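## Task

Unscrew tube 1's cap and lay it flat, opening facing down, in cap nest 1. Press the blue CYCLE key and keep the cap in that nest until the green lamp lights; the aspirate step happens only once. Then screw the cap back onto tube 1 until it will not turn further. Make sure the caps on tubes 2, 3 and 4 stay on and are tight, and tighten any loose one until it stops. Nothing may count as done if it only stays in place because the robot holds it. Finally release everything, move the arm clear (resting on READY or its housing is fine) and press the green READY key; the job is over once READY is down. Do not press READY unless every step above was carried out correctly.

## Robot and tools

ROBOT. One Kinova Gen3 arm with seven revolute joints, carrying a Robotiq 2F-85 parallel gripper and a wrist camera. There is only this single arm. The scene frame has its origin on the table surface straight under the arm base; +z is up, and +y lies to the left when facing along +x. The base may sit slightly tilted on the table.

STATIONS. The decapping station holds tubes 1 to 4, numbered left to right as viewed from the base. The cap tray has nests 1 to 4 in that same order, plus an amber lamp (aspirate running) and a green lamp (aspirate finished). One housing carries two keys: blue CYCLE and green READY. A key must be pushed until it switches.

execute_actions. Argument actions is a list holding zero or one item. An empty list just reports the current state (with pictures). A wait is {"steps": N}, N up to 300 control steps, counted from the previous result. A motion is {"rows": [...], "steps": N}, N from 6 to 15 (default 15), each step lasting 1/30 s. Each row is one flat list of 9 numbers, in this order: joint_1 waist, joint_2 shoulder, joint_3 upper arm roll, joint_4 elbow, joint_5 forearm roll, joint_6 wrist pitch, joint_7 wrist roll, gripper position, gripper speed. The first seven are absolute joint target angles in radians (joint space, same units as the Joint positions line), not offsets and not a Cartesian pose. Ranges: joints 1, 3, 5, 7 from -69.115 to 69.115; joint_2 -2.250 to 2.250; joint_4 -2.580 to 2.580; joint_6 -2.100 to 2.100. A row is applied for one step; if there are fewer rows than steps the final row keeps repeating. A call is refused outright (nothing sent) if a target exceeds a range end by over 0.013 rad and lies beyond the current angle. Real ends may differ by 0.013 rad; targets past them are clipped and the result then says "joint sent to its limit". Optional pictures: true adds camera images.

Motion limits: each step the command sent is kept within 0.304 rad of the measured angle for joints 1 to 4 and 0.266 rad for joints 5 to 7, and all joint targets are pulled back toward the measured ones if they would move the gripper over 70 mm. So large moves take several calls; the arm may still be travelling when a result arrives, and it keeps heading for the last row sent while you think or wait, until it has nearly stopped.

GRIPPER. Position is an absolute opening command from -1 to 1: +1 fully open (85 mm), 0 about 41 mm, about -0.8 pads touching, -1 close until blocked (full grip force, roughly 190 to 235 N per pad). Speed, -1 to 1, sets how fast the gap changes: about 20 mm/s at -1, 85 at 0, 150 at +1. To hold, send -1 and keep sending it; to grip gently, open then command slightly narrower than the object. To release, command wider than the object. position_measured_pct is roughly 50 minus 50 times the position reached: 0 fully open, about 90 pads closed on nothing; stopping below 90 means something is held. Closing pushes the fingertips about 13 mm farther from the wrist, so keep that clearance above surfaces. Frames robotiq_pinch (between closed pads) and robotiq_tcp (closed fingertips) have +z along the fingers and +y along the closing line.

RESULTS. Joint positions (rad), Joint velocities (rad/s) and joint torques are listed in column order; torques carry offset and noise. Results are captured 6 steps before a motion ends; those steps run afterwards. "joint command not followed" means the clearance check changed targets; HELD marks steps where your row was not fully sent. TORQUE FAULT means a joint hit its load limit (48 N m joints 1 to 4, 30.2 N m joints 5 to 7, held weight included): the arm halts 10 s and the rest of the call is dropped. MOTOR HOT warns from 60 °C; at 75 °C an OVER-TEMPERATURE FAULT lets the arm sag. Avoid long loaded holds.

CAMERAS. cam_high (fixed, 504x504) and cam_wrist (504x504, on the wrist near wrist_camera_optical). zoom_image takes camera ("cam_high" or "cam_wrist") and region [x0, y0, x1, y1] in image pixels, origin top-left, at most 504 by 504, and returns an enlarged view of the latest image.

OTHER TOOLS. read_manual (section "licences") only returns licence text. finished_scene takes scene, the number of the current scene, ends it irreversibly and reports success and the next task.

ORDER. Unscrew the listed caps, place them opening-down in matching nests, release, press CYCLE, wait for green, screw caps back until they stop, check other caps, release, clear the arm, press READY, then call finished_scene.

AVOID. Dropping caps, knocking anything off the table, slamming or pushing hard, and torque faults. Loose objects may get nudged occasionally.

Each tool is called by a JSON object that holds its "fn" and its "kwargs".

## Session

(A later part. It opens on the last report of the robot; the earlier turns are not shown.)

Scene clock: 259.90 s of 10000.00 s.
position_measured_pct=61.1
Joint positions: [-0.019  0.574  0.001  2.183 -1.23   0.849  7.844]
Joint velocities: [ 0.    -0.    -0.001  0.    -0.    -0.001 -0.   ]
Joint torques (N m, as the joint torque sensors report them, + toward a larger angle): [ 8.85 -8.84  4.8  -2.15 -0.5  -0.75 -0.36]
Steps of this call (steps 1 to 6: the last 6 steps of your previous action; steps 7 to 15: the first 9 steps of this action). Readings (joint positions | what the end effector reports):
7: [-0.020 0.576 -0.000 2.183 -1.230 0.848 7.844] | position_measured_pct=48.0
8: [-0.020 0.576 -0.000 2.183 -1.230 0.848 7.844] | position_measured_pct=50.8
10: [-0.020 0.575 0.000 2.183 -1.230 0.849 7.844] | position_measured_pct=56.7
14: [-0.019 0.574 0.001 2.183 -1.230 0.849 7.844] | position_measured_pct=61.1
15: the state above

{"fn": "execute_actions", "kwargs": {"actions": [{"rows": [[-0.0195,0.5751,0,2.1827,-1.2283,0.8490,7.838,-1,0],[-0.0190,0.5746,0,2.1825,-1.2274,0.8493,7.832,-1,0],[-0.0190,0.5746,0,2.1825,-1.2274,0.8493,7.826,-1,0],[-0.0190,0.5746,0,2.1825,-1.2274,0.8493,7.820,-1,0],[-0.0190,0.5746,0,2.1825,-1.2274,0.8493,7.814,-1,0]], "steps": 15}]}}

Scene clock: 260.60 s of 10000.00 s.
position_measured_pct=61.1
Joint positions: [-0.019  0.574 -0.     2.182 -1.228  0.849  7.814]
Joint velocities: [ 0.002 -0.002 -0.    -0.001  0.001  0.    -0.001]
Joint torques (N m, as the joint torque sensors report them, + toward a larger angle): [  9.79 -10.06   5.45  -1.57  -0.08  -0.19  -0.38]
Steps of this call (steps 1 to 6: the last 6 steps of your previous action; steps 7 to 12: the robot went on to your last target; steps 13 to 21: the first 9 steps of this action). Readings (joint positions | what the end effector reports):
13: [-0.019 0.574 0.000 2.183 -1.229 0.849 7.843] | position_measured_pct=61.1
14: [-0.019 0.574 -0.000 2.183 -1.229 0.849 7.839] | position_measured_pct=61.1
16: [-0.019 0.574 -0.000 2.182 -1.228 0.849 7.828] | position_measured_pct=61.1
20: [-0.019 0.574 -0.000 2.182 -1.228 0.849 7.814] | position_measured_pct=61.1
21: the state above

{"fn": "execute_actions", "kwargs": {"actions": [{"rows": [[-0.0190,0.5746,0,2.1825,-1.2274,0.8493,7.78,-1,0],[-0.0190,0.5746,0,2.1825,-1.2274,0.8493,7.745,-1,0],[-0.0191,0.5747,0,2.1825,-1.2276,0.8492,7.71,-1,0],[-0.0192,0.5748,0,2.1825,-1.2277,0.8492,7.69,-1,0]], "steps": 12}]}}

Scene clock: 262.20 s of 10000.00 s.
position_measured_pct=61.1
Joint positions: [-0.019  0.575  0.     2.182 -1.228  0.849  7.705]
Joint velocities: [ 0.002 -0.001  0.001 -0.001 -0.003  0.001 -0.504]
Joint torques (N m, as the joint torque sensors report them, + toward a larger angle): [ 9.48 -9.75  5.13 -1.52 -0.06 -0.28 -0.18]
Steps of this call (steps 1 to 6: the last 6 steps of your previous action; steps 7 to 15: the robot went on to your last target; steps 16 to 42: nothing new was sent; steps 43 to 48: the first 6 steps of this action). Readings (joint positions | what the end effector reports):
43: [-0.019 0.574 -0.000 2.182 -1.228 0.849 7.813] | position_measured_pct=61.1
44: [-0.019 0.574 -0.000 2.182 -1.228 0.849 7.803] | position_measured_pct=61.1
46: [-0.019 0.574 -0.000 2.182 -1.228 0.849 7.755] | position_measured_pct=61.1
48: the state above

{"fn": "execute_actions", "kwargs": {"actions": [{"rows": [[-0.0192,0.5748,0,2.1825,-1.2279,0.8491,7.655,-1,0],[-0.0193,0.5749,0,2.1826,-1.2280,0.8491,7.62,-1,0],[-0.0193,0.5749,0,2.1826,-1.2281,0.8490,7.585,-1,0],[-0.0194,0.5750,0,2.1826,-1.2282,0.8490,7.57,-1,0]], "steps": 12}]}}

Scene clock: 262.60 s of 10000.00 s.
position_measured_pct=61.1
Joint positions: [-0.019  0.574 -0.     2.182 -1.227  0.849  7.585]
Joint velocities: [-0.007 -0.01  -0.007 -0.016  0.037 -0.012 -0.41 ]
Joint torques (N m, as the joint torque sensors report them, + toward a larger angle): [10.46 -8.9   5.89 -0.33 -1.07  0.07 -2.19]
Steps of this call (steps 1 to 6: the last 6 steps of your previous action; steps 7 to 12: the first 6 steps of this action). Readings (joint positions | what the end effector reports):
7: [-0.019 0.574 0.000 2.182 -1.228 0.849 7.689] | position_measured_pct=61.1
8: [-0.019 0.574 0.000 2.182 -1.228 0.849 7.679] | position_measured_pct=61.1
10: [-0.019 0.574 0.000 2.182 -1.228 0.849 7.631] | position_measured_pct=61.1
12: the state above

{"fn": "execute_actions", "kwargs": {"actions": [{"rows": [[-0.0194,0.5750,0,2.1826,-1.2282,0.8490,7.585,-1,0]], "steps": 10}]}}

Scene clock: 262.93 s of 10000.00 s.
position_measured_pct=61.1
Joint positions: [-0.02   0.574 -0.     2.181 -1.226  0.848  7.588]
Joint velocities: [-0.001  0.004  0.002  0.003 -0.008  0.003  0.005]
Joint torques (N m, as the joint torque sensors report them, + toward a larger angle): [10.16 -9.35  5.57 -1.   -1.3   0.49 -1.43]
Steps of this call (steps 1 to 6: the last 6 steps of your previous action; steps 7 to 10: the first 4 steps of this action). Readings (joint positions | what the end effector reports):
7: [-0.020 0.573 -0.000 2.181 -1.225 0.848 7.576] | position_measured_pct=61.1
8: [-0.020 0.573 -0.000 2.181 -1.225 0.848 7.583] | position_measured_pct=61.1
10: the state above

{"fn": "execute_actions", "kwargs": {"actions": [{"rows": [[-0.0194,0.5750,0,2.1826,-1.2282,0.8490,7.597,-1,0],[-0.0194,0.5750,0,2.1826,-1.2282,0.8490,7.605,-1,0],[-0.0194,0.5750,0,2.1826,-1.2282,0.8490,7.605,-1,0],[-0.0194,0.5750,0,2.1826,-1.2282,0.8490,7.605,0.3,0.5]], "steps": 15}]}}

Scene clock: 263.87 s of 10000.00 s.
position_measured_pct=47.2
Joint positions: [-0.02   0.575 -0.     2.182 -1.228  0.849  7.605]
Joint velocities: [ 0.003 -0.003  0.003  0.003  0.003  0.001 -0.   ]
Joint torques (N m, as the joint torque sensors report them, + toward a larger angle): [ 10.12 -10.05   5.31  -1.81  -0.34  -0.22  -0.37]
Steps of this call (steps 1 to 6: the last 6 steps of your previous action; steps 7 to 15: the robot went on to your last target; steps 16 to 19: nothing new was sent; steps 20 to 28: the first 9 steps of this action). Readings (joint positions | what the end effector reports):
20: [-0.020 0.574 -0.000 2.181 -1.226 0.848 7.589] | position_measured_pct=61.1
21: [-0.020 0.574 -0.000 2.182 -1.227 0.848 7.596] | position_measured_pct=61.1
23: [-0.019 0.574 0.000 2.182 -1.228 0.849 7.605] | position_measured_pct=61.1
27: [-0.020 0.575 -0.000 2.182 -1.228 0.849 7.605] | position_measured_pct=51.2
28: the state above

{"fn": "execute_actions", "kwargs": {"actions": [{"rows": [[-0.0146,0.5707,0,2.1812,-1.2197,0.8528,7.64,0.3,0.5],[-0.0098,0.5664,0,2.1799,-1.2112,0.8565,7.68,0.3,0.5],[-0.0050,0.5620,0,2.1785,-1.2028,0.8603,7.72,0.3,0.5],[-0.0001,0.5577,0,2.1772,-1.1943,0.8640,7.76,0.3,0.5],[0.0120,0.5739,0,2.1661,-1.1885,0.8663,7.79,0.3,0.5],[0.0242,0.5901,0,2.1550,-1.1827,0.8685,7.81,0.3,0.5],[0.0363,0.6063,0,2.1439,-1.1769,0.8708,7.83,0.3,0.5],[0.0484,0.6225,0,2.1327,-1.1712,0.8731,7.84,0.3,0.5],[0.0605,0.6387,0,2.1216,-1.1654,0.8754,7.85,0.3,0.5],[0.0727,0.6549,0,2.1105,-1.1596,0.8776,7.86,0.3,0.5],[0.0848,0.6711,0,2.0994,-1.1538,0.8799,7.87,0.3,0.5],[0.0848,0.6711,0,2.0994,-1.1538,0.8799,7.87,0.3,0.5]], "steps": 15}]}}

{"fn": "execute_actions", "kwargs": {"actions": [{"rows": [[0.0848,0.6711,0,2.0994,-1.1538,0.8799,7.87,0.3,0.5]], "steps": 10}], "pictures": true}}

Scene clock: 265.50 s of 10000.00 s.
position_measured_pct=34.9
Joint positions: [ 0.032  0.597 -0.001  2.151 -1.181  0.87   7.812]
Joint velocities: [ 0.324  0.536  0.005 -0.346  0.158  0.064  0.499]
Joint torques (N m, as the joint torque sensors report them, + toward a larger angle): [10.68 -7.25  5.85 -1.72 -0.15 -0.59 -0.21]
Steps of this call (steps 1 to 6: the last 6 steps of your previous action; steps 7 to 15: the robot went on to your last target; steps 16 to 40: nothing new was sent; steps 41 to 49: the first 9 steps of this action). Readings (joint positions | what the end effector reports):
41: [-0.019 0.575 -0.000 2.183 -1.228 0.849 7.606] | position_measured_pct=34.9
42: [-0.017 0.573 -0.000 2.182 -1.226 0.850 7.616] | position_measured_pct=34.9
44: [-0.010 0.567 -0.000 2.180 -1.214 0.855 7.666] | position_measured_pct=34.9
48: [0.022 0.581 -0.001 2.163 -1.186 0.868 7.793] | position_measured_pct=34.9
49: the state above

Scene clock: 265.83 s of 10000.00 s.
position_measured_pct=34.9
Joint positions: [ 0.083  0.669  0.     2.1   -1.154  0.88   7.87 ]
Joint velocities: [ 0.016  0.02  -0.001 -0.004  0.    -0.    -0.   ]
Joint torques (N m, as the joint torque sensors report them, + toward a larger angle): [ 10.86 -10.86   5.65  -2.56  -0.2   -0.17  -0.34]
Steps of this call (steps 1 to 6: the last 6 steps of your previous action; steps 7 to 10: the first 4 steps of this action). Readings (joint positions | what the end effector reports):
7: [0.081 0.666 0.001 2.100 -1.154 0.879 7.870] | position_measured_pct=34.9
8: [0.082 0.667 0.000 2.100 -1.154 0.880 7.870] | position_measured_pct=34.9
10: the state above

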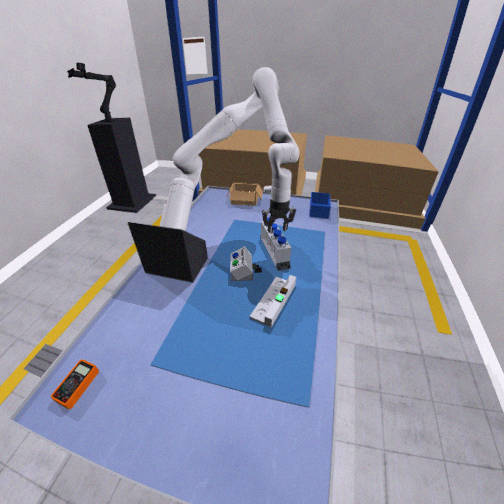

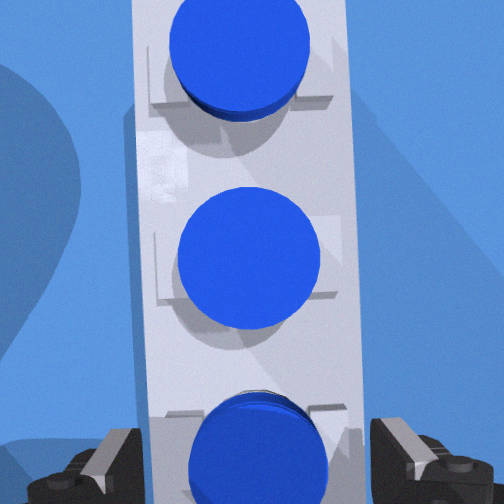

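{"fn": "execute_actions", "kwargs": {"actions": [{"rows": [[0.0819,0.6738,0,2.1003,-1.1589,0.8776,7.875,0.3,0.5],[0.0790,0.6764,0,2.1011,-1.1640,0.8752,7.88,0.3,0.5],[0.0761,0.6791,0,2.1020,-1.1691,0.8729,7.885,0.3,0.5],[0.0731,0.6818,0,2.1028,-1.1741,0.8706,7.89,0.3,0.5],[0.0702,0.6844,0,2.1037,-1.1792,0.8682,7.895,0.3,0.5],[0.0673,0.6871,0,2.1045,-1.1843,0.8659,7.90,0.2,0.5],[0.0673,0.6871,0,2.1045,-1.1843,0.8659,7.90,0.2,0.5],[0.0673,0.6871,0,2.1045,-1.1843,0.8659,7.90,-1,0.3]], "steps": 15}]}}

{"fn": "execute_actions", "kwargs": {"actions": [{"rows": [[0.0673,0.6871,0,2.1045,-1.1843,0.8659,7.90,-1,0.3]], "steps": 10}]}}

Scene clock: 266.57 s of 10000.00 s.
position_measured_pct=39.3
Joint positions: [ 0.068  0.686 -0.     2.104 -1.184  0.866  7.9  ]
Joint velocities: [-0.006  0.004  0.006 -0.001 -0.004 -0.004  0.003]
Joint torques (N m, as the joint torque sensors report them, + toward a larger angle): [ 10.76 -10.67   5.66  -2.03   0.07  -0.11  -0.33]
Steps of this call (steps 1 to 6: the last 6 steps of your previous action; steps 7 to 13: the robot went on to your last target; steps 14 to 22: the first 9 steps of this action). Readings (joint positions | what the end effector reports):
14: [0.084 0.672 0.000 2.100 -1.155 0.879 7.871] | position_measured_pct=34.9
15: [0.081 0.674 0.000 2.100 -1.158 0.878 7.874] | position_measured_pct=34.9
17: [0.076 0.679 0.000 2.102 -1.168 0.873 7.884] | position_measured_pct=34.9
21: [0.068 0.686 -0.000 2.104 -1.184 0.866 7.900] | position_measured_pct=37.3
22: the state above

Scene clock: 266.90 s of 10000.00 s.
position_measured_pct=61.1
Joint positions: [ 0.068  0.685  0.001  2.104 -1.185  0.867  7.9  ]
Joint velocities: [ 0.     0.002 -0.     0.001 -0.    -0.    -0.   ]
Joint torques (N m, as the joint torque sensors report them, + toward a larger angle): [ 9.79 -9.3   5.17 -1.9  -0.12 -0.8  -0.3 ]
Steps of this call (steps 1 to 6: the last 6 steps of your previous action; steps 7 to 10: the first 4 steps of this action). Readings (joint positions | what the end effector reports):
7: [0.068 0.685 0.001 2.104 -1.184 0.867 7.900] | position_measured_pct=60.3
8: [0.068 0.685 0.001 2.104 -1.185 0.867 7.900] | position_measured_pct=61.1
10: the state above

Gripped cap 3. Test-twist.

{"fn": "execute_actions", "kwargs": {"actions": [{"rows": [[0.0680,0.6864,0,2.1043,-1.1830,0.8665,7.89,-1,0.3],[0.0680,0.6864,0,2.1043,-1.1830,0.8665,7.88,-1,0.3],[0.0680,0.6864,0,2.1043,-1.1830,0.8665,7.87,-1,0.3],[0.0680,0.6864,0,2.1043,-1.1830,0.8665,7.865,-1,0.3]], "steps": 12}]}}

Scene clock: 267.30 s of 10000.00 s.
position_measured_pct=61.1
Joint positions: [ 0.069  0.685  0.     2.104 -1.184  0.867  7.866]
Joint velocities: [ 0.001  0.002  0.001 -0.002  0.001 -0.    -0.028]
Joint torques (N m, as the joint torque sensors report them, + toward a larger angle): [10.4  -9.95  5.6  -1.76 -0.05 -0.41 -0.28]
Steps of this call (steps 1 to 6: the last 6 steps of your previous action; steps 7 to 12: the first 6 steps of this action). Readings (joint positions | what the end effector reports):
7: [0.069 0.685 0.000 2.104 -1.184 0.867 7.899] | position_measured_pct=61.1
8: [0.069 0.685 0.000 2.104 -1.184 0.867 7.892] | position_measured_pct=61.1
10: [0.069 0.685 0.000 2.104 -1.184 0.867 7.874] | position_measured_pct=61.1
12: the state above

{"fn": "execute_actions", "kwargs": {"actions": [{"rows": [[0.0680,0.6864,0,2.1043,-1.1830,0.8665,7.835,-1,0.3],[0.0680,0.6864,0,2.1043,-1.1831,0.8665,7.805,-1,0.3],[0.0679,0.6865,0,2.1043,-1.1832,0.8664,7.775,-1,0.3],[0.0679,0.6865,0,2.1043,-1.1832,0.8664,7.765,-1,0.3]], "steps": 12}]}}

Scene clock: 267.70 s of 10000.00 s.
position_measured_pct=61.1
Joint positions: [ 0.069  0.685  0.     2.104 -1.184  0.867  7.772]
Joint velocities: [-0.001 -0.001 -0.    -0.001 -0.001  0.001 -0.301]
Joint torques (N m, as the joint torque sensors report them, + toward a larger angle): [10.38 -9.77  5.56 -1.57  0.05 -0.46 -0.32]
Steps of this call (steps 1 to 6: the last 6 steps of your previous action; steps 7 to 12: the first 6 steps of this action). Readings (joint positions | what the end effector reports):
7: [0.069 0.685 0.000 2.104 -1.184 0.867 7.864] | position_measured_pct=61.1
8: [0.069 0.685 0.000 2.104 -1.184 0.867 7.854] | position_measured_pct=61.1
10: [0.069 0.685 0.000 2.104 -1.184 0.867 7.809] | position_measured_pct=61.1
12: the state above

{"fn": "execute_actions", "kwargs": {"actions": [{"rows": [[0.0679,0.6865,0,2.1043,-1.1833,0.8664,7.735,-1,0.3],[0.0678,0.6866,0,2.1044,-1.1834,0.8663,7.705,-1,0.3],[0.0678,0.6866,0,2.1044,-1.1835,0.8663,7.675,-1,0.3],[0.0677,0.6867,0,2.1044,-1.1836,0.8662,7.665,-1,0.3]], "steps": 12}]}}

Scene clock: 268.10 s of 10000.00 s.
position_measured_pct=61.1
Joint positions: [ 0.068  0.685  0.     2.104 -1.184  0.867  7.672]
Joint velocities: [-0.001 -0.003 -0.002 -0.004  0.01  -0.004 -0.285]
Joint torques (N m, as the joint torque sensors report them, + toward a larger angle): [10.29 -9.4   5.34 -1.42 -0.15 -0.34 -0.46]
Steps of this call (steps 1 to 6: the last 6 steps of your previous action; steps 7 to 12: the first 6 steps of this action). Readings (joint positions | what the end effector reports):
7: [0.069 0.685 0.000 2.104 -1.184 0.867 7.764] | position_measured_pct=61.1
8: [0.069 0.685 0.000 2.104 -1.184 0.867 7.754] | position_measured_pct=61.1
10: [0.068 0.685 0.000 2.104 -1.184 0.867 7.709] | position_measured_pct=61.1
12: the state above

{"fn": "execute_actions", "kwargs": {"actions": [{"rows": [[0.0677,0.6867,0,2.1044,-1.1836,0.8662,7.655,-1,0.3],[0.0677,0.6867,0,2.1044,-1.1836,0.8662,7.645,-1,0.3],[0.0677,0.6867,0,2.1044,-1.1836,0.8662,7.635,-1,0.3]], "steps": 11}]}}

Scene clock: 268.63 s of 10000.00 s.
position_measured_pct=61.1
Joint positions: [ 0.068  0.685 -0.     2.103 -1.182  0.866  7.64 ]
Joint velocities: [-0.004 -0.005 -0.002 -0.006  0.012 -0.003 -0.036]
Joint torques (N m, as the joint torque sensors report them, + toward a larger angle): [11.38 -8.81  6.09 -0.36 -1.3  -0.07 -2.31]
Steps of this call (steps 1 to 6: the last 6 steps of your previous action; steps 7 to 11: the robot went on to your last target; steps 12 to 16: the first 5 steps of this action). Readings (joint positions | what the end effector reports):
12: [0.068 0.685 0.000 2.103 -1.183 0.866 7.665] | position_measured_pct=61.1
13: [0.068 0.685 -0.000 2.103 -1.183 0.866 7.659] | position_measured_pct=61.1
15: [0.068 0.685 -0.000 2.103 -1.182 0.866 7.643] | position_measured_pct=61.1
16: the state above

{"fn": "execute_actions", "kwargs": {"actions": [{"rows": [[0.0677,0.6867,0,2.1044,-1.1836,0.8662,7.65,-1,0.3],[0.0677,0.6867,0,2.1044,-1.1836,0.8662,7.66,-1,0.3],[0.0677,0.6867,0,2.1044,-1.1836,0.8662,7.668,-1,0.3],[0.0677,0.6867,0,2.1044,-1.1836,0.8662,7.668,-1,0.3],[0.0677,0.6867,0,2.1044,-1.1836,0.8662,7.668,0.3,0.5]], "steps": 15}]}}

Scene clock: 269.23 s of 10000.00 s.
position_measured_pct=51.2
Joint positions: [ 0.068  0.686 -0.     2.104 -1.184  0.866  7.668]
Joint velocities: [0.001 0.004 0.004 0.006 0.007 0.002 0.001]
Joint torques (N m, as the joint torque sensors report them, + toward a larger angle): [ 10.59 -10.7    5.61  -2.37  -0.41  -0.22  -0.39]
Steps of this call (steps 1 to 6: the last 6 steps of your previous action; steps 7 to 9: the robot went on to your last target; steps 10 to 18: the first 9 steps of this action). Readings (joint positions | what the end effector reports):
10: [0.067 0.684 -0.000 2.102 -1.181 0.866 7.640] | position_measured_pct=61.1
11: [0.067 0.684 -0.000 2.103 -1.182 0.866 7.648] | position_measured_pct=61.1
13: [0.068 0.685 0.000 2.103 -1.183 0.866 7.665] | position_measured_pct=61.1
17: [0.068 0.686 -0.000 2.104 -1.184 0.866 7.668] | position_measured_pct=54.8
18: the state above

{"fn": "execute_actions", "kwargs": {"actions": [{"rows": [[0.0720,0.6828,0,2.1032,-1.1762,0.8696,7.70,0.3,0.5],[0.0763,0.6789,0,2.1019,-1.1687,0.8730,7.74,0.3,0.5],[0.0806,0.6750,0,2.1007,-1.1613,0.8765,7.78,0.3,0.5],[0.0848,0.6711,0,2.0994,-1.1538,0.8799,7.81,0.3,0.5],[0.0952,0.6867,0,2.0856,-1.1466,0.8825,7.83,0.3,0.5],[0.1057,0.7023,0,2.0718,-1.1395,0.8852,7.85,0.3,0.5],[0.1161,0.7179,0,2.0580,-1.1323,0.8878,7.86,0.3,0.5],[0.1265,0.7334,0,2.0442,-1.1252,0.8904,7.87,0.3,0.5],[0.1369,0.7490,0,2.0304,-1.1180,0.8930,7.88,0.3,0.5],[0.1474,0.7646,0,2.0166,-1.1109,0.8957,7.89,0.3,0.5],[0.1578,0.7802,0,2.0028,-1.1037,0.8983,7.90,0.3,0.5]], "steps": 15}]}}

{"fn": "execute_actions", "kwargs": {"actions": [{"rows": [[0.1578,0.7802,0,2.0028,-1.1037,0.8983,7.90,0.3,0.5]], "steps": 10}], "pictures": true}}

Scene clock: 270.07 s of 10000.00 s.
position_measured_pct=34.9
Joint positions: [ 0.113  0.712 -0.001  2.065 -1.136  0.887  7.851]
Joint velocities: [ 0.283  0.509  0.003 -0.42   0.194  0.066  0.371]
Joint torques (N m, as the joint torque sensors report them, + toward a larger angle): [11.57 -8.09  5.96 -1.85 -0.1  -0.4  -0.34]
Steps of this call (steps 1 to 6: the last 6 steps of your previous action; steps 7 to 15: the robot went on to your last target; step 16: nothing new was sent; steps 17 to 25: the first 9 steps of this action). Readings (joint positions | what the end effector reports):
17: [0.068 0.686 -0.000 2.104 -1.183 0.866 7.669] | position_measured_pct=34.9
18: [0.070 0.685 -0.000 2.104 -1.181 0.867 7.679] | position_measured_pct=34.9
20: [0.076 0.679 -0.000 2.102 -1.171 0.872 7.728] | position_measured_pct=34.9
24: [0.104 0.696 -0.001 2.079 -1.142 0.885 7.837] | position_measured_pct=34.9
25: the state above

Scene clock: 270.40 s of 10000.00 s.
position_measured_pct=34.9
Joint positions: [ 0.156  0.778  0.     2.003 -1.104  0.898  7.9  ]
Joint velocities: [ 0.012  0.021 -0.001 -0.003 -0.     0.    -0.001]
Joint torques (N m, as the joint torque sensors report them, + toward a larger angle): [ 11.95 -11.5    5.9   -2.73  -0.29  -0.21  -0.35]
Steps of this call (steps 1 to 6: the last 6 steps of your previous action; steps 7 to 10: the first 4 steps of this action). Readings (joint positions | what the end effector reports):
7: [0.155 0.775 0.001 2.004 -1.104 0.898 7.900] | position_measured_pct=34.9
8: [0.155 0.777 0.000 2.003 -1.104 0.898 7.900] | position_measured_pct=34.9
10: the state above

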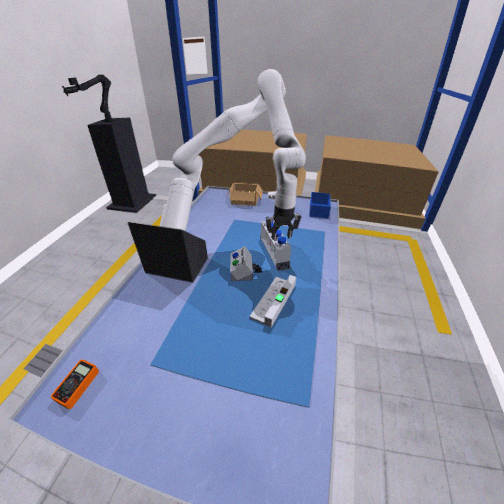

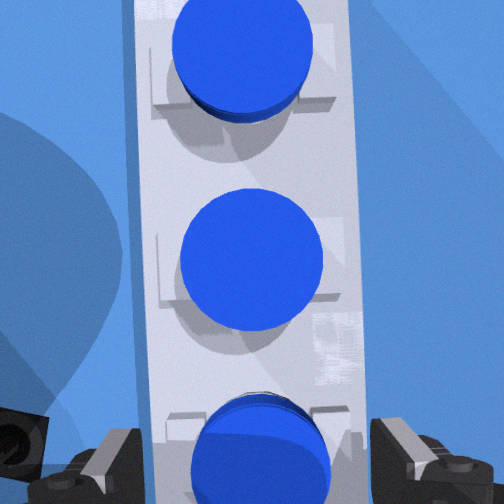

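{"fn": "execute_actions", "kwargs": {"actions": [{"rows": [[0.1549,0.7826,0,2.0031,-1.1080,0.8962,7.905,0.3,0.5],[0.1520,0.7851,0,2.0034,-1.1124,0.8941,7.91,0.3,0.5],[0.1490,0.7875,0,2.0037,-1.1167,0.8920,7.915,0.3,0.5],[0.1461,0.7899,0,2.0040,-1.1210,0.8898,7.92,0.3,0.5],[0.1432,0.7924,0,2.0043,-1.1254,0.8877,7.92,0.3,0.5],[0.1403,0.7948,0,2.0046,-1.1297,0.8856,7.925,0.2,0.5],[0.1403,0.7948,0,2.0046,-1.1297,0.8856,7.925,0.2,0.5],[0.1403,0.7948,0,2.0046,-1.1297,0.8856,7.925,-1,0.3]], "steps": 15}]}}

{"fn": "execute_actions", "kwargs": {"actions": [{"rows": [[0.1403,0.7948,0,2.0046,-1.1297,0.8856,7.925,-1,0.3]], "steps": 10}]}}

Scene clock: 271.67 s of 10000.00 s.
position_measured_pct=39.3
Joint positions: [ 0.141  0.794 -0.     2.005 -1.13   0.886  7.925]
Joint velocities: [-0.005  0.002  0.006 -0.001 -0.003 -0.003  0.003]
Joint torques (N m, as the joint torque sensors report them, + toward a larger angle): [ 11.57 -11.43   6.19  -2.54  -0.49  -0.4   -0.15]
Steps of this call (steps 1 to 6: the last 6 steps of your previous action; steps 7 to 15: the robot went on to your last target; steps 16 to 29: nothing new was sent; steps 30 to 38: the first 9 steps of this action). Readings (joint positions | what the end effector reports):
30: [0.157 0.781 0.000 2.003 -1.105 0.898 7.901] | position_measured_pct=34.9
31: [0.154 0.783 0.000 2.003 -1.108 0.896 7.904] | position_measured_pct=34.9
33: [0.149 0.788 0.000 2.004 -1.116 0.892 7.914] | position_measured_pct=34.9
37: [0.141 0.794 -0.000 2.005 -1.129 0.886 7.925] | position_measured_pct=37.3
38: the state above

Scene clock: 272.00 s of 10000.00 s.
position_measured_pct=61.1
Joint positions: [ 0.141  0.793  0.001  2.005 -1.13   0.886  7.925]
Joint velocities: [ 0.002 -0.001 -0.001 -0.    -0.    -0.002 -0.   ]
Joint torques (N m, as the joint torque sensors report them, + toward a larger angle): [ 10.81 -10.37   5.45  -2.76  -0.36  -0.78  -0.21]
Steps of this call (steps 1 to 6: the last 6 steps of your previous action; steps 7 to 10: the first 4 steps of this action). Readings (joint positions | what the end effector reports):
7: [0.141 0.793 0.001 2.005 -1.129 0.887 7.925] | position_measured_pct=60.3
8: [0.141 0.793 0.001 2.005 -1.130 0.887 7.925] | position_measured_pct=61.1
10: the state above

{"fn": "execute_actions", "kwargs": {"actions": [{"rows": [[0.1408,0.7943,0,2.0045,-1.1288,0.8860,7.90,-1,0.3],[0.1408,0.7943,0,2.0045,-1.1288,0.8860,7.87,-1,0.3],[0.1408,0.7943,0,2.0045,-1.1288,0.8860,7.84,-1,0.3],[0.1408,0.7943,0,2.0045,-1.1288,0.8860,7.825,-1,0.3]], "steps": 12}]}}

Scene clock: 272.40 s of 10000.00 s.
position_measured_pct=61.1
Joint positions: [ 0.141  0.793  0.     2.004 -1.129  0.886  7.832]
Joint velocities: [-0.001  0.     0.001  0.001 -0.001 -0.    -0.325]
Joint torques (N m, as the joint torque sensors report them, + toward a larger angle): [ 11.12 -10.84   5.76  -2.24  -0.12  -0.4   -0.39]
Steps of this call (steps 1 to 6: the last 6 steps of your previous action; steps 7 to 12: the first 6 steps of this action). Readings (joint positions | what the end effector reports):
7: [0.141 0.793 0.001 2.005 -1.129 0.886 7.923] | position_measured_pct=61.1
8: [0.142 0.793 0.000 2.005 -1.129 0.886 7.914] | position_measured_pct=61.1
10: [0.142 0.793 0.000 2.005 -1.129 0.886 7.871] | position_measured_pct=61.1
12: the state above

{"fn": "execute_actions", "kwargs": {"actions": [{"rows": [[0.1408,0.7943,0,2.0045,-1.1289,0.8860,7.80,-1,0.3],[0.1407,0.7944,0,2.0045,-1.1290,0.8859,7.77,-1,0.3],[0.1407,0.7944,0,2.0045,-1.1290,0.8859,7.745,-1,0.3],[0.1407,0.7944,0,2.0045,-1.1291,0.8859,7.73,-1,0.3]], "steps": 12}]}}

Scene clock: 272.80 s of 10000.00 s.
position_measured_pct=61.1
Joint positions: [ 0.141  0.793  0.     2.004 -1.129  0.886  7.736]
Joint velocities: [-0.     0.001 -0.    -0.002 -0.001 -0.001 -0.288]
Joint torques (N m, as the joint torque sensors report them, + toward a larger angle): [ 11.18 -10.6    5.62  -2.17  -0.2   -0.4   -0.17]
Steps of this call (steps 1 to 6: the last 6 steps of your previous action; steps 7 to 12: the first 6 steps of this action). Readings (joint positions | what the end effector reports):
7: [0.141 0.793 0.000 2.004 -1.129 0.886 7.824] | position_measured_pct=61.1
8: [0.141 0.793 0.000 2.004 -1.129 0.886 7.814] | position_measured_pct=61.1
10: [0.141 0.793 0.000 2.004 -1.129 0.886 7.772] | position_measured_pct=61.1
12: the state above

{"fn": "execute_actions", "kwargs": {"actions": [{"rows": [[0.1407,0.7944,0,2.0045,-1.1291,0.8859,7.715,-1,0.3],[0.1407,0.7944,0,2.0045,-1.1291,0.8859,7.70,-1,0.3],[0.1407,0.7944,0,2.0045,-1.1291,0.8859,7.685,-1,0.3],[0.1407,0.7944,0,2.0045,-1.1291,0.8859,7.67,-1,0.3]], "steps": 12}]}}

Scene clock: 273.20 s of 10000.00 s.
position_measured_pct=61.1
Joint positions: [ 0.141  0.793 -0.     2.004 -1.128  0.886  7.675]
Joint velocities: [-0.005 -0.005 -0.004 -0.007  0.022 -0.006 -0.092]
Joint torques (N m, as the joint torque sensors report them, + toward a larger angle): [12.18 -9.97  6.21 -1.47 -0.94 -0.04 -1.55]
Steps of this call (steps 1 to 6: the last 6 steps of your previous action; steps 7 to 12: the first 6 steps of this action). Readings (joint positions | what the end effector reports):
7: [0.141 0.793 0.000 2.004 -1.129 0.886 7.729] | position_measured_pct=61.1
8: [0.141 0.793 0.000 2.004 -1.130 0.886 7.720] | position_measured_pct=61.1
10: [0.141 0.793 0.000 2.004 -1.129 0.886 7.694] | position_measured_pct=61.1
12: the state above

{"fn": "execute_actions", "kwargs": {"actions": [{"rows": [[0.1407,0.7944,0,2.0045,-1.1291,0.8859,7.68,-1,0.3]], "steps": 8}], "pictures": true}}

Scene clock: 274.47 s of 10000.00 s.
position_measured_pct=61.1
Joint positions: [ 0.141  0.793 -0.     2.003 -1.128  0.886  7.679]
Joint velocities: [ 0.001  0.001  0.003  0.004 -0.011  0.003  0.118]
Joint torques (N m, as the joint torque sensors report them, + toward a larger angle): [ 11.62 -10.08   6.3   -1.9   -0.75  -0.05  -1.22]
Steps of this call (steps 1 to 6: the last 6 steps of your previous action; steps 7 to 15: the robot went on to your last target; steps 16 to 36: nothing new was sent; steps 37 to 38: the first 2 steps of this action). Readings (joint positions | what the end effector reports):
37: [0.141 0.793 -0.000 2.003 -1.127 0.886 7.674] | position_measured_pct=61.1
38: the state above

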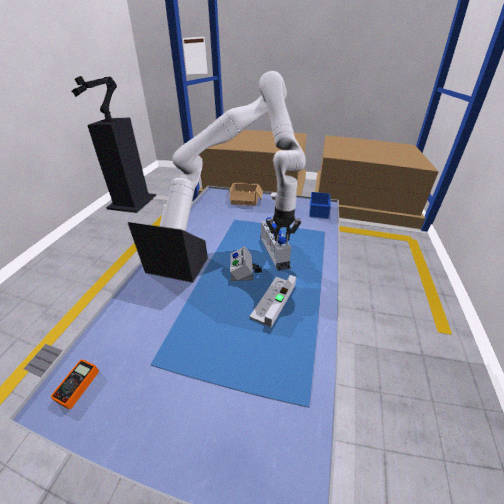

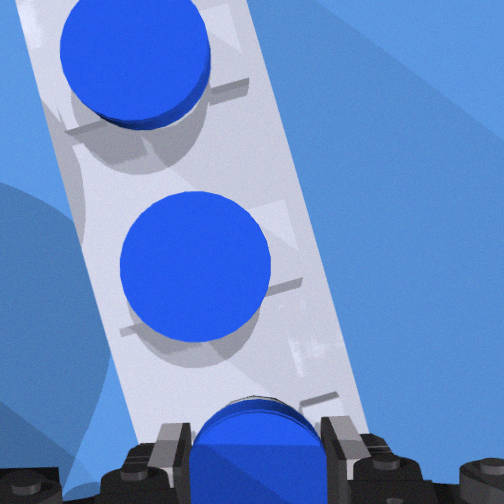

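{"fn": "execute_actions", "kwargs": {"actions": [{"rows": [[0.1407,0.7944,0,2.0045,-1.1291,0.8859,7.688,-1,0.3],[0.1407,0.7944,0,2.0045,-1.1291,0.8859,7.695,-1,0.3],[0.1407,0.7944,0,2.0045,-1.1291,0.8859,7.695,-1,0.3],[0.1407,0.7944,0,2.0045,-1.1291,0.8859,7.695,0.3,0.5]], "steps": 15}]}}

Scene clock: 276.87 s of 10000.00 s.
position_measured_pct=47.2
Joint positions: [ 0.141  0.794 -0.     2.004 -1.129  0.886  7.695]
Joint velocities: [ 0.001 -0.     0.003  0.003  0.002  0.001 -0.   ]
Joint torques (N m, as the joint torque sensors report them, + toward a larger angle): [ 11.67 -11.56   5.68  -2.74  -0.24  -0.13  -0.28]
Steps of this call (steps 1 to 6: the last 6 steps of your previous action; steps 7 to 15: the robot went on to your last target; steps 16 to 63: nothing new was sent; steps 64 to 72: the first 9 steps of this action). Readings (joint positions | what the end effector reports):
64: [0.141 0.793 -0.000 2.004 -1.128 0.886 7.683] | position_measured_pct=61.1
65: [0.141 0.793 0.000 2.004 -1.129 0.886 7.688] | position_measured_pct=61.1
67: [0.141 0.793 0.000 2.004 -1.130 0.886 7.694] | position_measured_pct=61.1
71: [0.141 0.794 -0.000 2.004 -1.129 0.886 7.695] | position_measured_pct=51.2
72: the state above

{"fn": "execute_actions", "kwargs": {"actions": [{"rows": [[0.1483,0.7875,0,2.0019,-1.1166,0.8928,7.695,0.3,0.5],[0.1559,0.7806,0,1.9994,-1.1041,0.8997,7.695,0.3,0.5],[0.1636,0.7738,0,1.9968,-1.0916,0.9067,7.69,0.3,0.5],[0.1712,0.7669,0,1.9943,-1.0791,0.9136,7.68,0.3,0.5],[0.1788,0.7600,0,1.9917,-1.0666,0.9205,7.66,0.3,0.5],[0.1998,0.7773,0,2.0120,-1.0803,0.9066,7.63,0.3,0.5],[0.2208,0.7946,0,2.0323,-1.0941,0.8926,7.60,0.3,0.5],[0.2417,0.8120,0,2.0526,-1.1078,0.8787,7.565,0.3,0.5],[0.2627,0.8293,0,2.0729,-1.1216,0.8648,7.53,0.3,0.5],[0.2837,0.8466,0,2.0933,-1.1353,0.8509,7.495,0.3,0.5],[0.3047,0.8639,0,2.1136,-1.1490,0.8369,7.46,0.3,0.5],[0.3257,0.8812,0,2.1339,-1.1628,0.8230,7.425,0.3,0.5],[0.3466,0.8986,0,2.1542,-1.1765,0.8091,7.39,0.3,0.5],[0.3676,0.9159,0,2.1745,-1.1903,0.7951,7.355,-1,0.5],[0.3886,0.9332,0,2.1948,-1.2040,0.7812,7.32,-1,0.5]], "steps": 15}]}}

{"fn": "execute_actions", "kwargs": {"actions": [{"rows": [[0.4096,0.9505,0,2.2151,-1.2178,0.7673,7.285,-1,0.5],[0.4306,0.9679,0,2.2354,-1.2315,0.7534,7.25,-1,0.5],[0.4515,0.9852,0,2.2557,-1.2453,0.7394,7.215,-1,0.5],[0.4725,1.0025,0,2.2760,-1.2590,0.7255,7.18,-1,0.5],[0.4935,1.0198,0,2.2963,-1.2728,0.7116,7.145,-1,0.5],[0.5145,1.0372,0,2.3166,-1.2865,0.6977,7.11,-1,0.5],[0.5354,1.0545,0,2.3369,-1.3003,0.6837,7.07,-1,0.5],[0.5564,1.0718,0,2.3572,-1.3140,0.6698,7.021,-1,0.5]], "steps": 15}]}}

{"fn": "execute_actions", "kwargs": {"actions": [{"rows": [[0.5564,1.0718,0,2.3572,-1.3140,0.6698,7.021,-1,0.5]], "steps": 12}], "pictures": true}}

Scene clock: 282.23 s of 10000.00 s.
position_measured_pct=34.9
Joint positions: [ 0.217  0.78  -0.001  2.016 -1.083  0.904  7.609]
Joint velocities: [ 0.477  0.383  0.005  0.461 -0.266 -0.283 -0.749]
Joint torques (N m, as the joint torque sensors report them, + toward a larger angle): [11.97 -7.07  6.24 -0.15  0.19 -0.67 -0.33]
Steps of this call (steps 1 to 6: the last 6 steps of your previous action; steps 7 to 15: the robot went on to your last target; steps 16 to 152: nothing new was sent; steps 153 to 161: the first 9 steps of this action). Readings (joint positions | what the end effector reports):
153: [0.142 0.793 -0.000 2.004 -1.128 0.887 7.695] | position_measured_pct=34.9
154: [0.148 0.788 -0.001 2.003 -1.121 0.891 7.695] | position_measured_pct=34.9
156: [0.161 0.776 -0.000 1.998 -1.099 0.903 7.693] | position_measured_pct=34.9
160: [0.202 0.770 -0.001 2.003 -1.076 0.912 7.632] | position_measured_pct=34.9
161: the state above

Scene clock: 282.73 s of 10000.00 s.
position_measured_pct=69.4
Joint positions: [ 0.518  1.04   0.001  2.32  -1.289  0.695  7.097]
Joint velocities: [ 0.525  0.441  0.017  0.551 -0.361 -0.387 -1.118]
Joint torques (N m, as the joint torque sensors report them, + toward a larger angle): [  7.37 -12.14   3.67  -2.25  -0.47   0.19  -0.31]
Steps of this call (steps 1 to 6: the last 6 steps of your previous action; steps 7 to 15: the first 9 steps of this action). Readings (joint positions | what the end effector reports):
7: [0.353 0.903 0.000 2.158 -1.179 0.806 7.382] | position_measured_pct=38.1
8: [0.374 0.920 0.000 2.178 -1.193 0.792 7.347] | position_measured_pct=41.3
10: [0.415 0.955 0.000 2.219 -1.221 0.764 7.277] | position_measured_pct=48.8
14: [0.498 1.024 0.000 2.300 -1.276 0.708 7.135] | position_measured_pct=65.1
15: the state above

Scene clock: 283.13 s of 10000.00 s.
position_measured_pct=91.7
Joint positions: [ 0.556  1.071  0.     2.357 -1.314  0.67   7.021]
Joint velocities: [ 0.006  0.006 -0.    -0.    -0.     0.    -0.   ]
Joint torques (N m, as the joint torque sensors report them, + toward a larger angle): [  8.45 -10.34   4.03  -1.    -0.3   -0.19  -0.33]
Steps of this call (steps 1 to 6: the last 6 steps of your previous action; steps 7 to 12: the first 6 steps of this action). Readings (joint positions | what the end effector reports):
7: [0.553 1.069 0.000 2.357 -1.314 0.670 7.021] | position_measured_pct=91.7
8: [0.554 1.070 0.000 2.357 -1.314 0.670 7.021] | position_measured_pct=91.7
10: [0.555 1.071 0.000 2.357 -1.314 0.670 7.021] | position_measured_pct=91.7
12: the state above

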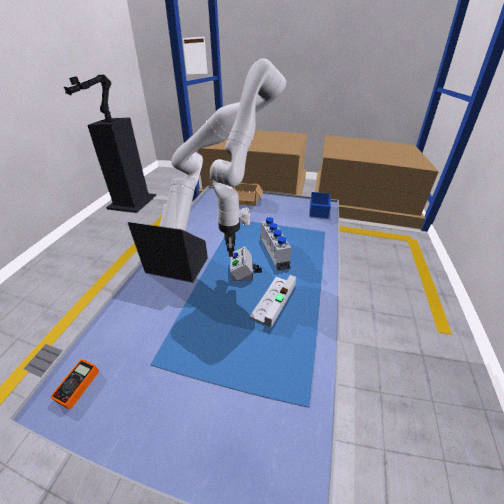

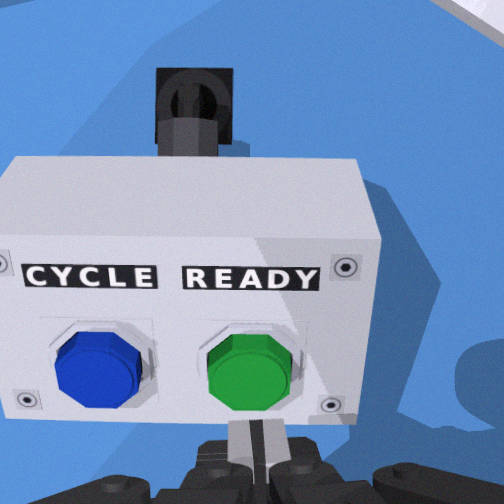

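{"fn": "zoom_image", "kwargs": {"camera": "cam_high", "region": [245, 205, 305, 280]}}

Region (245, 205, 305, 280) of cam_high's 504x504 image, scaled by 6.720, with more detail than that image has; it fills the left 403 columns of this view, and the rest is white.

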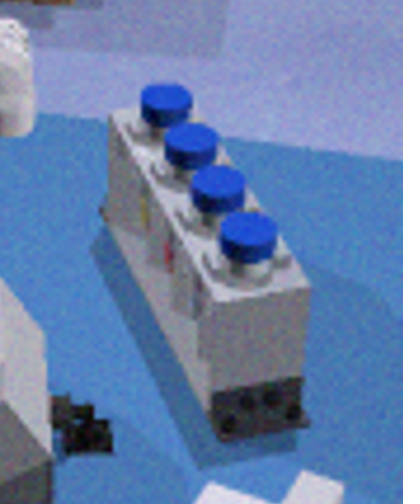

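{"fn": "execute_actions", "kwargs": {"actions": [{"rows": [[0.5480,1.0820,0,2.3586,-1.3368,0.6706,7.040,-1,0.5],[0.5397,1.0922,0,2.3599,-1.3596,0.6714,7.059,-1,0.5],[0.5313,1.1023,0,2.3613,-1.3823,0.6722,7.078,-1,0.5],[0.5229,1.1125,0,2.3627,-1.4051,0.6730,7.097,-1,0.5],[0.5145,1.1227,0,2.3640,-1.4279,0.6738,7.116,-1,0.5],[0.5062,1.1329,0,2.3654,-1.4507,0.6746,7.135,-1,0.5],[0.4978,1.1430,0,2.3667,-1.4734,0.6754,7.154,-1,0.5],[0.4894,1.1532,0,2.3681,-1.4962,0.6762,7.173,-1,0.5]], "steps": 15}]}}

{"fn": "execute_actions", "kwargs": {"actions": [{"rows": [[0.4894,1.1532,0,2.3681,-1.4962,0.6762,7.173,-1,0.5]], "steps": 9}], "pictures": true}}

Scene clock: 284.20 s of 10000.00 s.
position_measured_pct=91.7
Joint positions: [ 0.498  1.143 -0.     2.367 -1.473  0.675  7.154]
Joint velocities: [-0.18   0.224 -0.01   0.036 -0.579  0.018  0.487]
Joint torques (N m, as the joint torque sensors report them, + toward a larger angle): [  9.7  -11.6    4.19  -0.26  -0.29  -0.19  -0.38]
Steps of this call (steps 1 to 6: the last 6 steps of your previous action; steps 7 to 15: the robot went on to your last target; steps 16 to 23: nothing new was sent; steps 24 to 32: the first 9 steps of this action). Readings (joint positions | what the end effector reports):
24: [0.555 1.073 0.000 2.357 -1.316 0.670 7.022] | position_measured_pct=91.7
25: [0.550 1.079 0.001 2.358 -1.325 0.670 7.030] | position_measured_pct=91.7
27: [0.536 1.097 0.000 2.360 -1.363 0.672 7.062] | position_measured_pct=91.7
31: [0.505 1.134 -0.000 2.365 -1.451 0.675 7.135] | position_measured_pct=91.7
32: the state above

Scene clock: 284.50 s of 10000.00 s.
position_measured_pct=91.7
Joint positions: [ 0.49   1.153 -0.     2.368 -1.496  0.676  7.173]
Joint velocities: [-0.006  0.006  0.     0.003 -0.    -0.    -0.   ]
Joint torques (N m, as the joint torque sensors report them, + toward a larger angle): [  8.63 -11.03   4.11   0.06  -0.26  -0.21  -0.37]
Steps of this call (steps 1 to 6: the last 6 steps of your previous action; steps 7 to 9: the first 3 steps of this action). Readings (joint positions | what the end effector reports):
7: [0.490 1.152 -0.000 2.368 -1.496 0.676 7.173] | position_measured_pct=91.7
8: [0.490 1.152 -0.000 2.368 -1.496 0.676 7.173] | position_measured_pct=91.7
9: the state above

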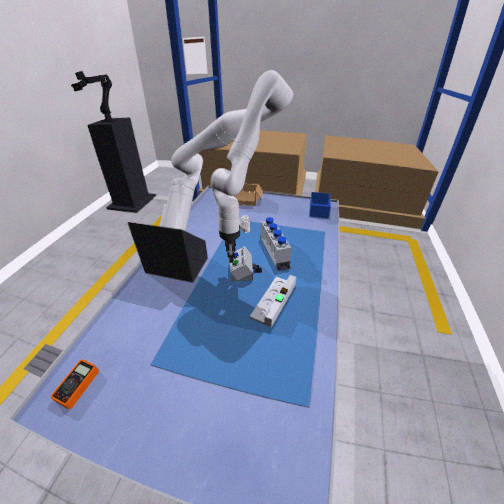

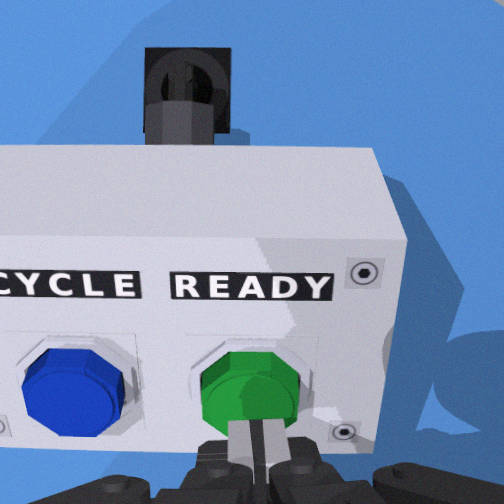

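{"fn": "execute_actions", "kwargs": {"actions": [{"rows": [[0.5062,1.1329,0,2.3654,-1.4507,0.6746,7.135,-1,0.5],[0.5229,1.1125,0,2.3627,-1.4051,0.6730,7.097,-1,0.5],[0.5397,1.0922,0,2.3599,-1.3596,0.6714,7.08,-1,0.5],[0.5564,1.0718,0,2.3572,-1.3140,0.6698,7.08,-1,0.5],[0.5354,1.0545,0,2.3369,-1.3003,0.6837,7.11,-0.5,0.5],[0.5145,1.0372,0,2.3166,-1.2865,0.6977,7.145,0.3,0.5],[0.4935,1.0198,0,2.2963,-1.2728,0.7116,7.18,0.3,0.5],[0.4725,1.0025,0,2.2760,-1.2590,0.7255,7.215,0.3,0.5],[0.4515,0.9852,0,2.2557,-1.2453,0.7394,7.25,0.3,0.5],[0.4306,0.9679,0,2.2354,-1.2315,0.7534,7.285,0.3,0.5],[0.4096,0.9505,0,2.2151,-1.2178,0.7673,7.32,0.3,0.5],[0.3886,0.9332,0,2.1948,-1.2040,0.7812,7.355,0.3,0.5],[0.3676,0.9159,0,2.1745,-1.1903,0.7951,7.39,0.3,0.5],[0.3466,0.8986,0,2.1542,-1.1765,0.8091,7.425,0.3,0.5],[0.3257,0.8812,0,2.1339,-1.1628,0.8230,7.46,0.3,0.5]], "steps": 15}]}}

{"fn": "execute_actions", "kwargs": {"actions": [{"rows": [[0.3047,0.8639,0,2.1136,-1.1490,0.8369,7.495,0.3,0.5],[0.2837,0.8466,0,2.0933,-1.1353,0.8509,7.53,0.3,0.5],[0.2627,0.8293,0,2.0729,-1.1216,0.8648,7.565,0.3,0.5],[0.2417,0.8120,0,2.0526,-1.1078,0.8787,7.60,0.3,0.5],[0.2208,0.7946,0,2.0323,-1.0941,0.8926,7.635,0.3,0.5],[0.1998,0.7773,0,2.0120,-1.0803,0.9066,7.67,0.3,0.5],[0.1788,0.7600,0,1.9917,-1.0666,0.9205,7.705,0.3,0.5],[0.1788,0.7600,0,1.9917,-1.0666,0.9205,7.74,0.3,0.5],[0.1788,0.7600,0,1.9917,-1.0666,0.9205,7.775,0.3,0.5],[0.1788,0.7600,0,1.9917,-1.0666,0.9205,7.81,0.3,0.5],[0.1788,0.7600,0,1.9917,-1.0666,0.9205,7.845,0.3,0.5],[0.1788,0.7600,0,1.9917,-1.0666,0.9205,7.87,0.3,0.5]], "steps": 15}]}}

{"fn": "execute_actions", "kwargs": {"actions": [{"rows": [[0.1726,0.7656,0,1.9939,-1.0767,0.9147,7.88,0.3,0.5],[0.1664,0.7711,0,1.9961,-1.0867,0.9089,7.89,0.3,0.5],[0.1601,0.7767,0,1.9982,-1.0968,0.9032,7.90,0.3,0.5],[0.1539,0.7822,0,2.0004,-1.1068,0.8974,7.91,0.3,0.5],[0.1477,0.7878,0,2.0026,-1.1169,0.8916,7.915,0.3,0.5]], "steps": 15}], "pictures": true}}

Scene clock: 287.40 s of 10000.00 s.
position_measured_pct=81.7
Joint positions: [ 0.527  1.036  0.001  2.319 -1.29   0.692  7.131]
Joint velocities: [-0.329 -0.428  0.007 -0.55   0.444  0.326  0.644]
Joint torques (N m, as the joint torque sensors report them, + toward a larger angle): [  6.77 -10.99   2.9   -2.06  -0.58   0.34  -0.14]
Steps of this call (steps 1 to 6: the last 6 steps of your previous action; steps 7 to 15: the robot went on to your last target; steps 16 to 78: nothing new was sent; steps 79 to 87: the first 9 steps of this action). Readings (joint positions | what the end effector reports):
79: [0.491 1.152 -0.000 2.368 -1.495 0.676 7.172] | position_measured_pct=91.7
80: [0.496 1.146 -0.001 2.367 -1.485 0.676 7.164] | position_measured_pct=91.7
82: [0.517 1.120 -0.001 2.364 -1.435 0.674 7.126] | position_measured_pct=91.7
86: [0.535 1.050 0.001 2.336 -1.307 0.682 7.114] | position_measured_pct=85.3
87: the state above

Scene clock: 287.90 s of 10000.00 s.
position_measured_pct=35.3
Joint positions: [ 0.205  0.781 -0.001  2.013 -1.083  0.905  7.677]
Joint velocities: [-0.38  -0.294 -0.032 -0.414  0.25   0.28   1.12 ]
Joint torques (N m, as the joint torque sensors report them, + toward a larger angle): [14.31 -6.78  7.79 -0.53  0.37 -0.61 -0.27]
Steps of this call (steps 1 to 6: the last 6 steps of your previous action; steps 7 to 15: the first 9 steps of this action). Readings (joint positions | what the end effector reports):
7: [0.374 0.919 0.000 2.178 -1.193 0.791 7.380] | position_measured_pct=53.2
8: [0.351 0.901 0.000 2.157 -1.179 0.806 7.419] | position_measured_pct=49.2
10: [0.306 0.864 0.000 2.114 -1.150 0.836 7.494] | position_measured_pct=40.9
14: [0.220 0.794 0.000 2.030 -1.093 0.894 7.640] | position_measured_pct=35.3
15: the state above

Scene clock: 288.40 s of 10000.00 s.
position_measured_pct=34.9
Joint positions: [ 0.149  0.787 -0.     2.002 -1.117  0.892  7.915]
Joint velocities: [-0.012  0.009  0.01  -0.    -0.003 -0.006  0.001]
Joint torques (N m, as the joint torque sensors report them, + toward a larger angle): [ 11.73 -11.35   6.04  -2.53  -0.03   0.04  -0.36]
Steps of this call (steps 1 to 6: the last 6 steps of your previous action; steps 7 to 15: the first 9 steps of this action). Readings (joint positions | what the end effector reports):
7: [0.180 0.763 0.000 1.992 -1.068 0.920 7.870] | position_measured_pct=34.9
8: [0.175 0.767 0.001 1.993 -1.074 0.916 7.877] | position_measured_pct=34.9
10: [0.162 0.776 0.000 1.997 -1.092 0.906 7.895] | position_measured_pct=34.9
14: [0.150 0.787 -0.001 2.002 -1.117 0.892 7.915] | position_measured_pct=34.9
15: the state above

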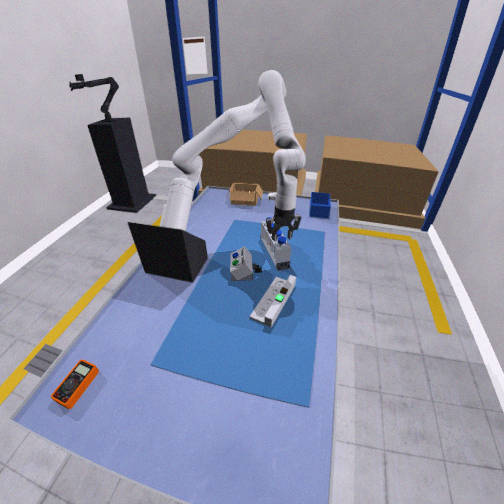

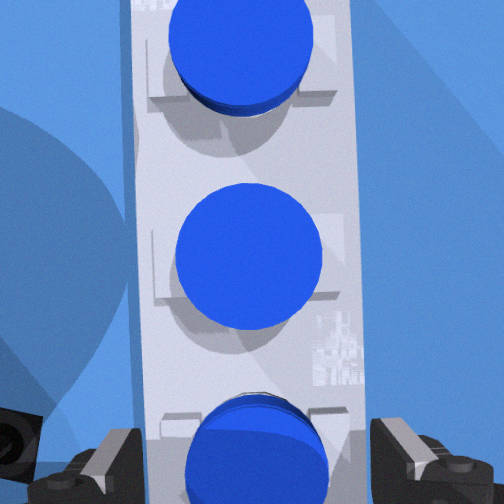

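{"fn": "execute_actions", "kwargs": {"actions": [{"rows": [[0.1477,0.7878,0,2.0026,-1.1169,0.8916,7.915,-1,0.3]], "steps": 15}]}}

{"fn": "execute_actions", "kwargs": {"actions": [{"rows": [[0.1477,0.7878,0,2.0026,-1.1169,0.8916,7.915,-1,0.3],[0.1477,0.7878,0,2.0026,-1.1169,0.8916,7.905,-1,0.3],[0.1477,0.7878,0,2.0026,-1.1169,0.8916,7.895,-1,0.3],[0.1477,0.7878,0,2.0026,-1.1169,0.8916,7.887,-1,0.3]], "steps": 14}]}}

Scene clock: 288.93 s of 10000.00 s.
position_measured_pct=57.9
Joint positions: [ 0.148  0.787  0.     2.002 -1.117  0.892  7.915]
Joint velocities: [ 0.008 -0.017  0.009  0.001  0.009  0.013  0.004]
Joint torques (N m, as the joint torque sensors report them, + toward a larger angle): [10.41 -9.37  5.38 -3.07 -0.53 -0.9  -0.66]
Steps of this call (steps 1 to 6: the last 6 steps of your previous action; step 7: the robot went on to your last target; steps 8 to 16: the first 9 steps of this action). Readings (joint positions | what the end effector reports):
8: [0.148 0.788 -0.000 2.003 -1.117 0.892 7.915] | position_measured_pct=34.9
9: [0.148 0.788 -0.000 2.003 -1.117 0.892 7.915] | position_measured_pct=35.7
11: [0.148 0.788 0.000 2.003 -1.117 0.892 7.915] | position_measured_pct=40.5
15: [0.148 0.788 -0.000 2.002 -1.117 0.892 7.915] | position_measured_pct=54.8
16: the state above

Scene clock: 289.40 s of 10000.00 s.
position_measured_pct=62.3
Joint positions: [ 0.148  0.786  0.     2.002 -1.114  0.892  7.89 ]
Joint velocities: [-0.001 -0.003  0.001 -0.002  0.001 -0.    -0.001]
Joint torques (N m, as the joint torque sensors report them, + toward a larger angle): [12.08 -9.92  5.92 -1.88 -1.54 -0.29 -1.89]
Steps of this call (steps 1 to 6: the last 6 steps of your previous action; steps 7 to 14: the first 8 steps of this action). Readings (joint positions | what the end effector reports):
7: [0.149 0.786 0.000 2.003 -1.117 0.892 7.915] | position_measured_pct=62.3
8: [0.149 0.786 0.000 2.003 -1.116 0.892 7.914] | position_measured_pct=62.3
10: [0.148 0.786 0.000 2.002 -1.116 0.892 7.900] | position_measured_pct=62.3
14: the state above


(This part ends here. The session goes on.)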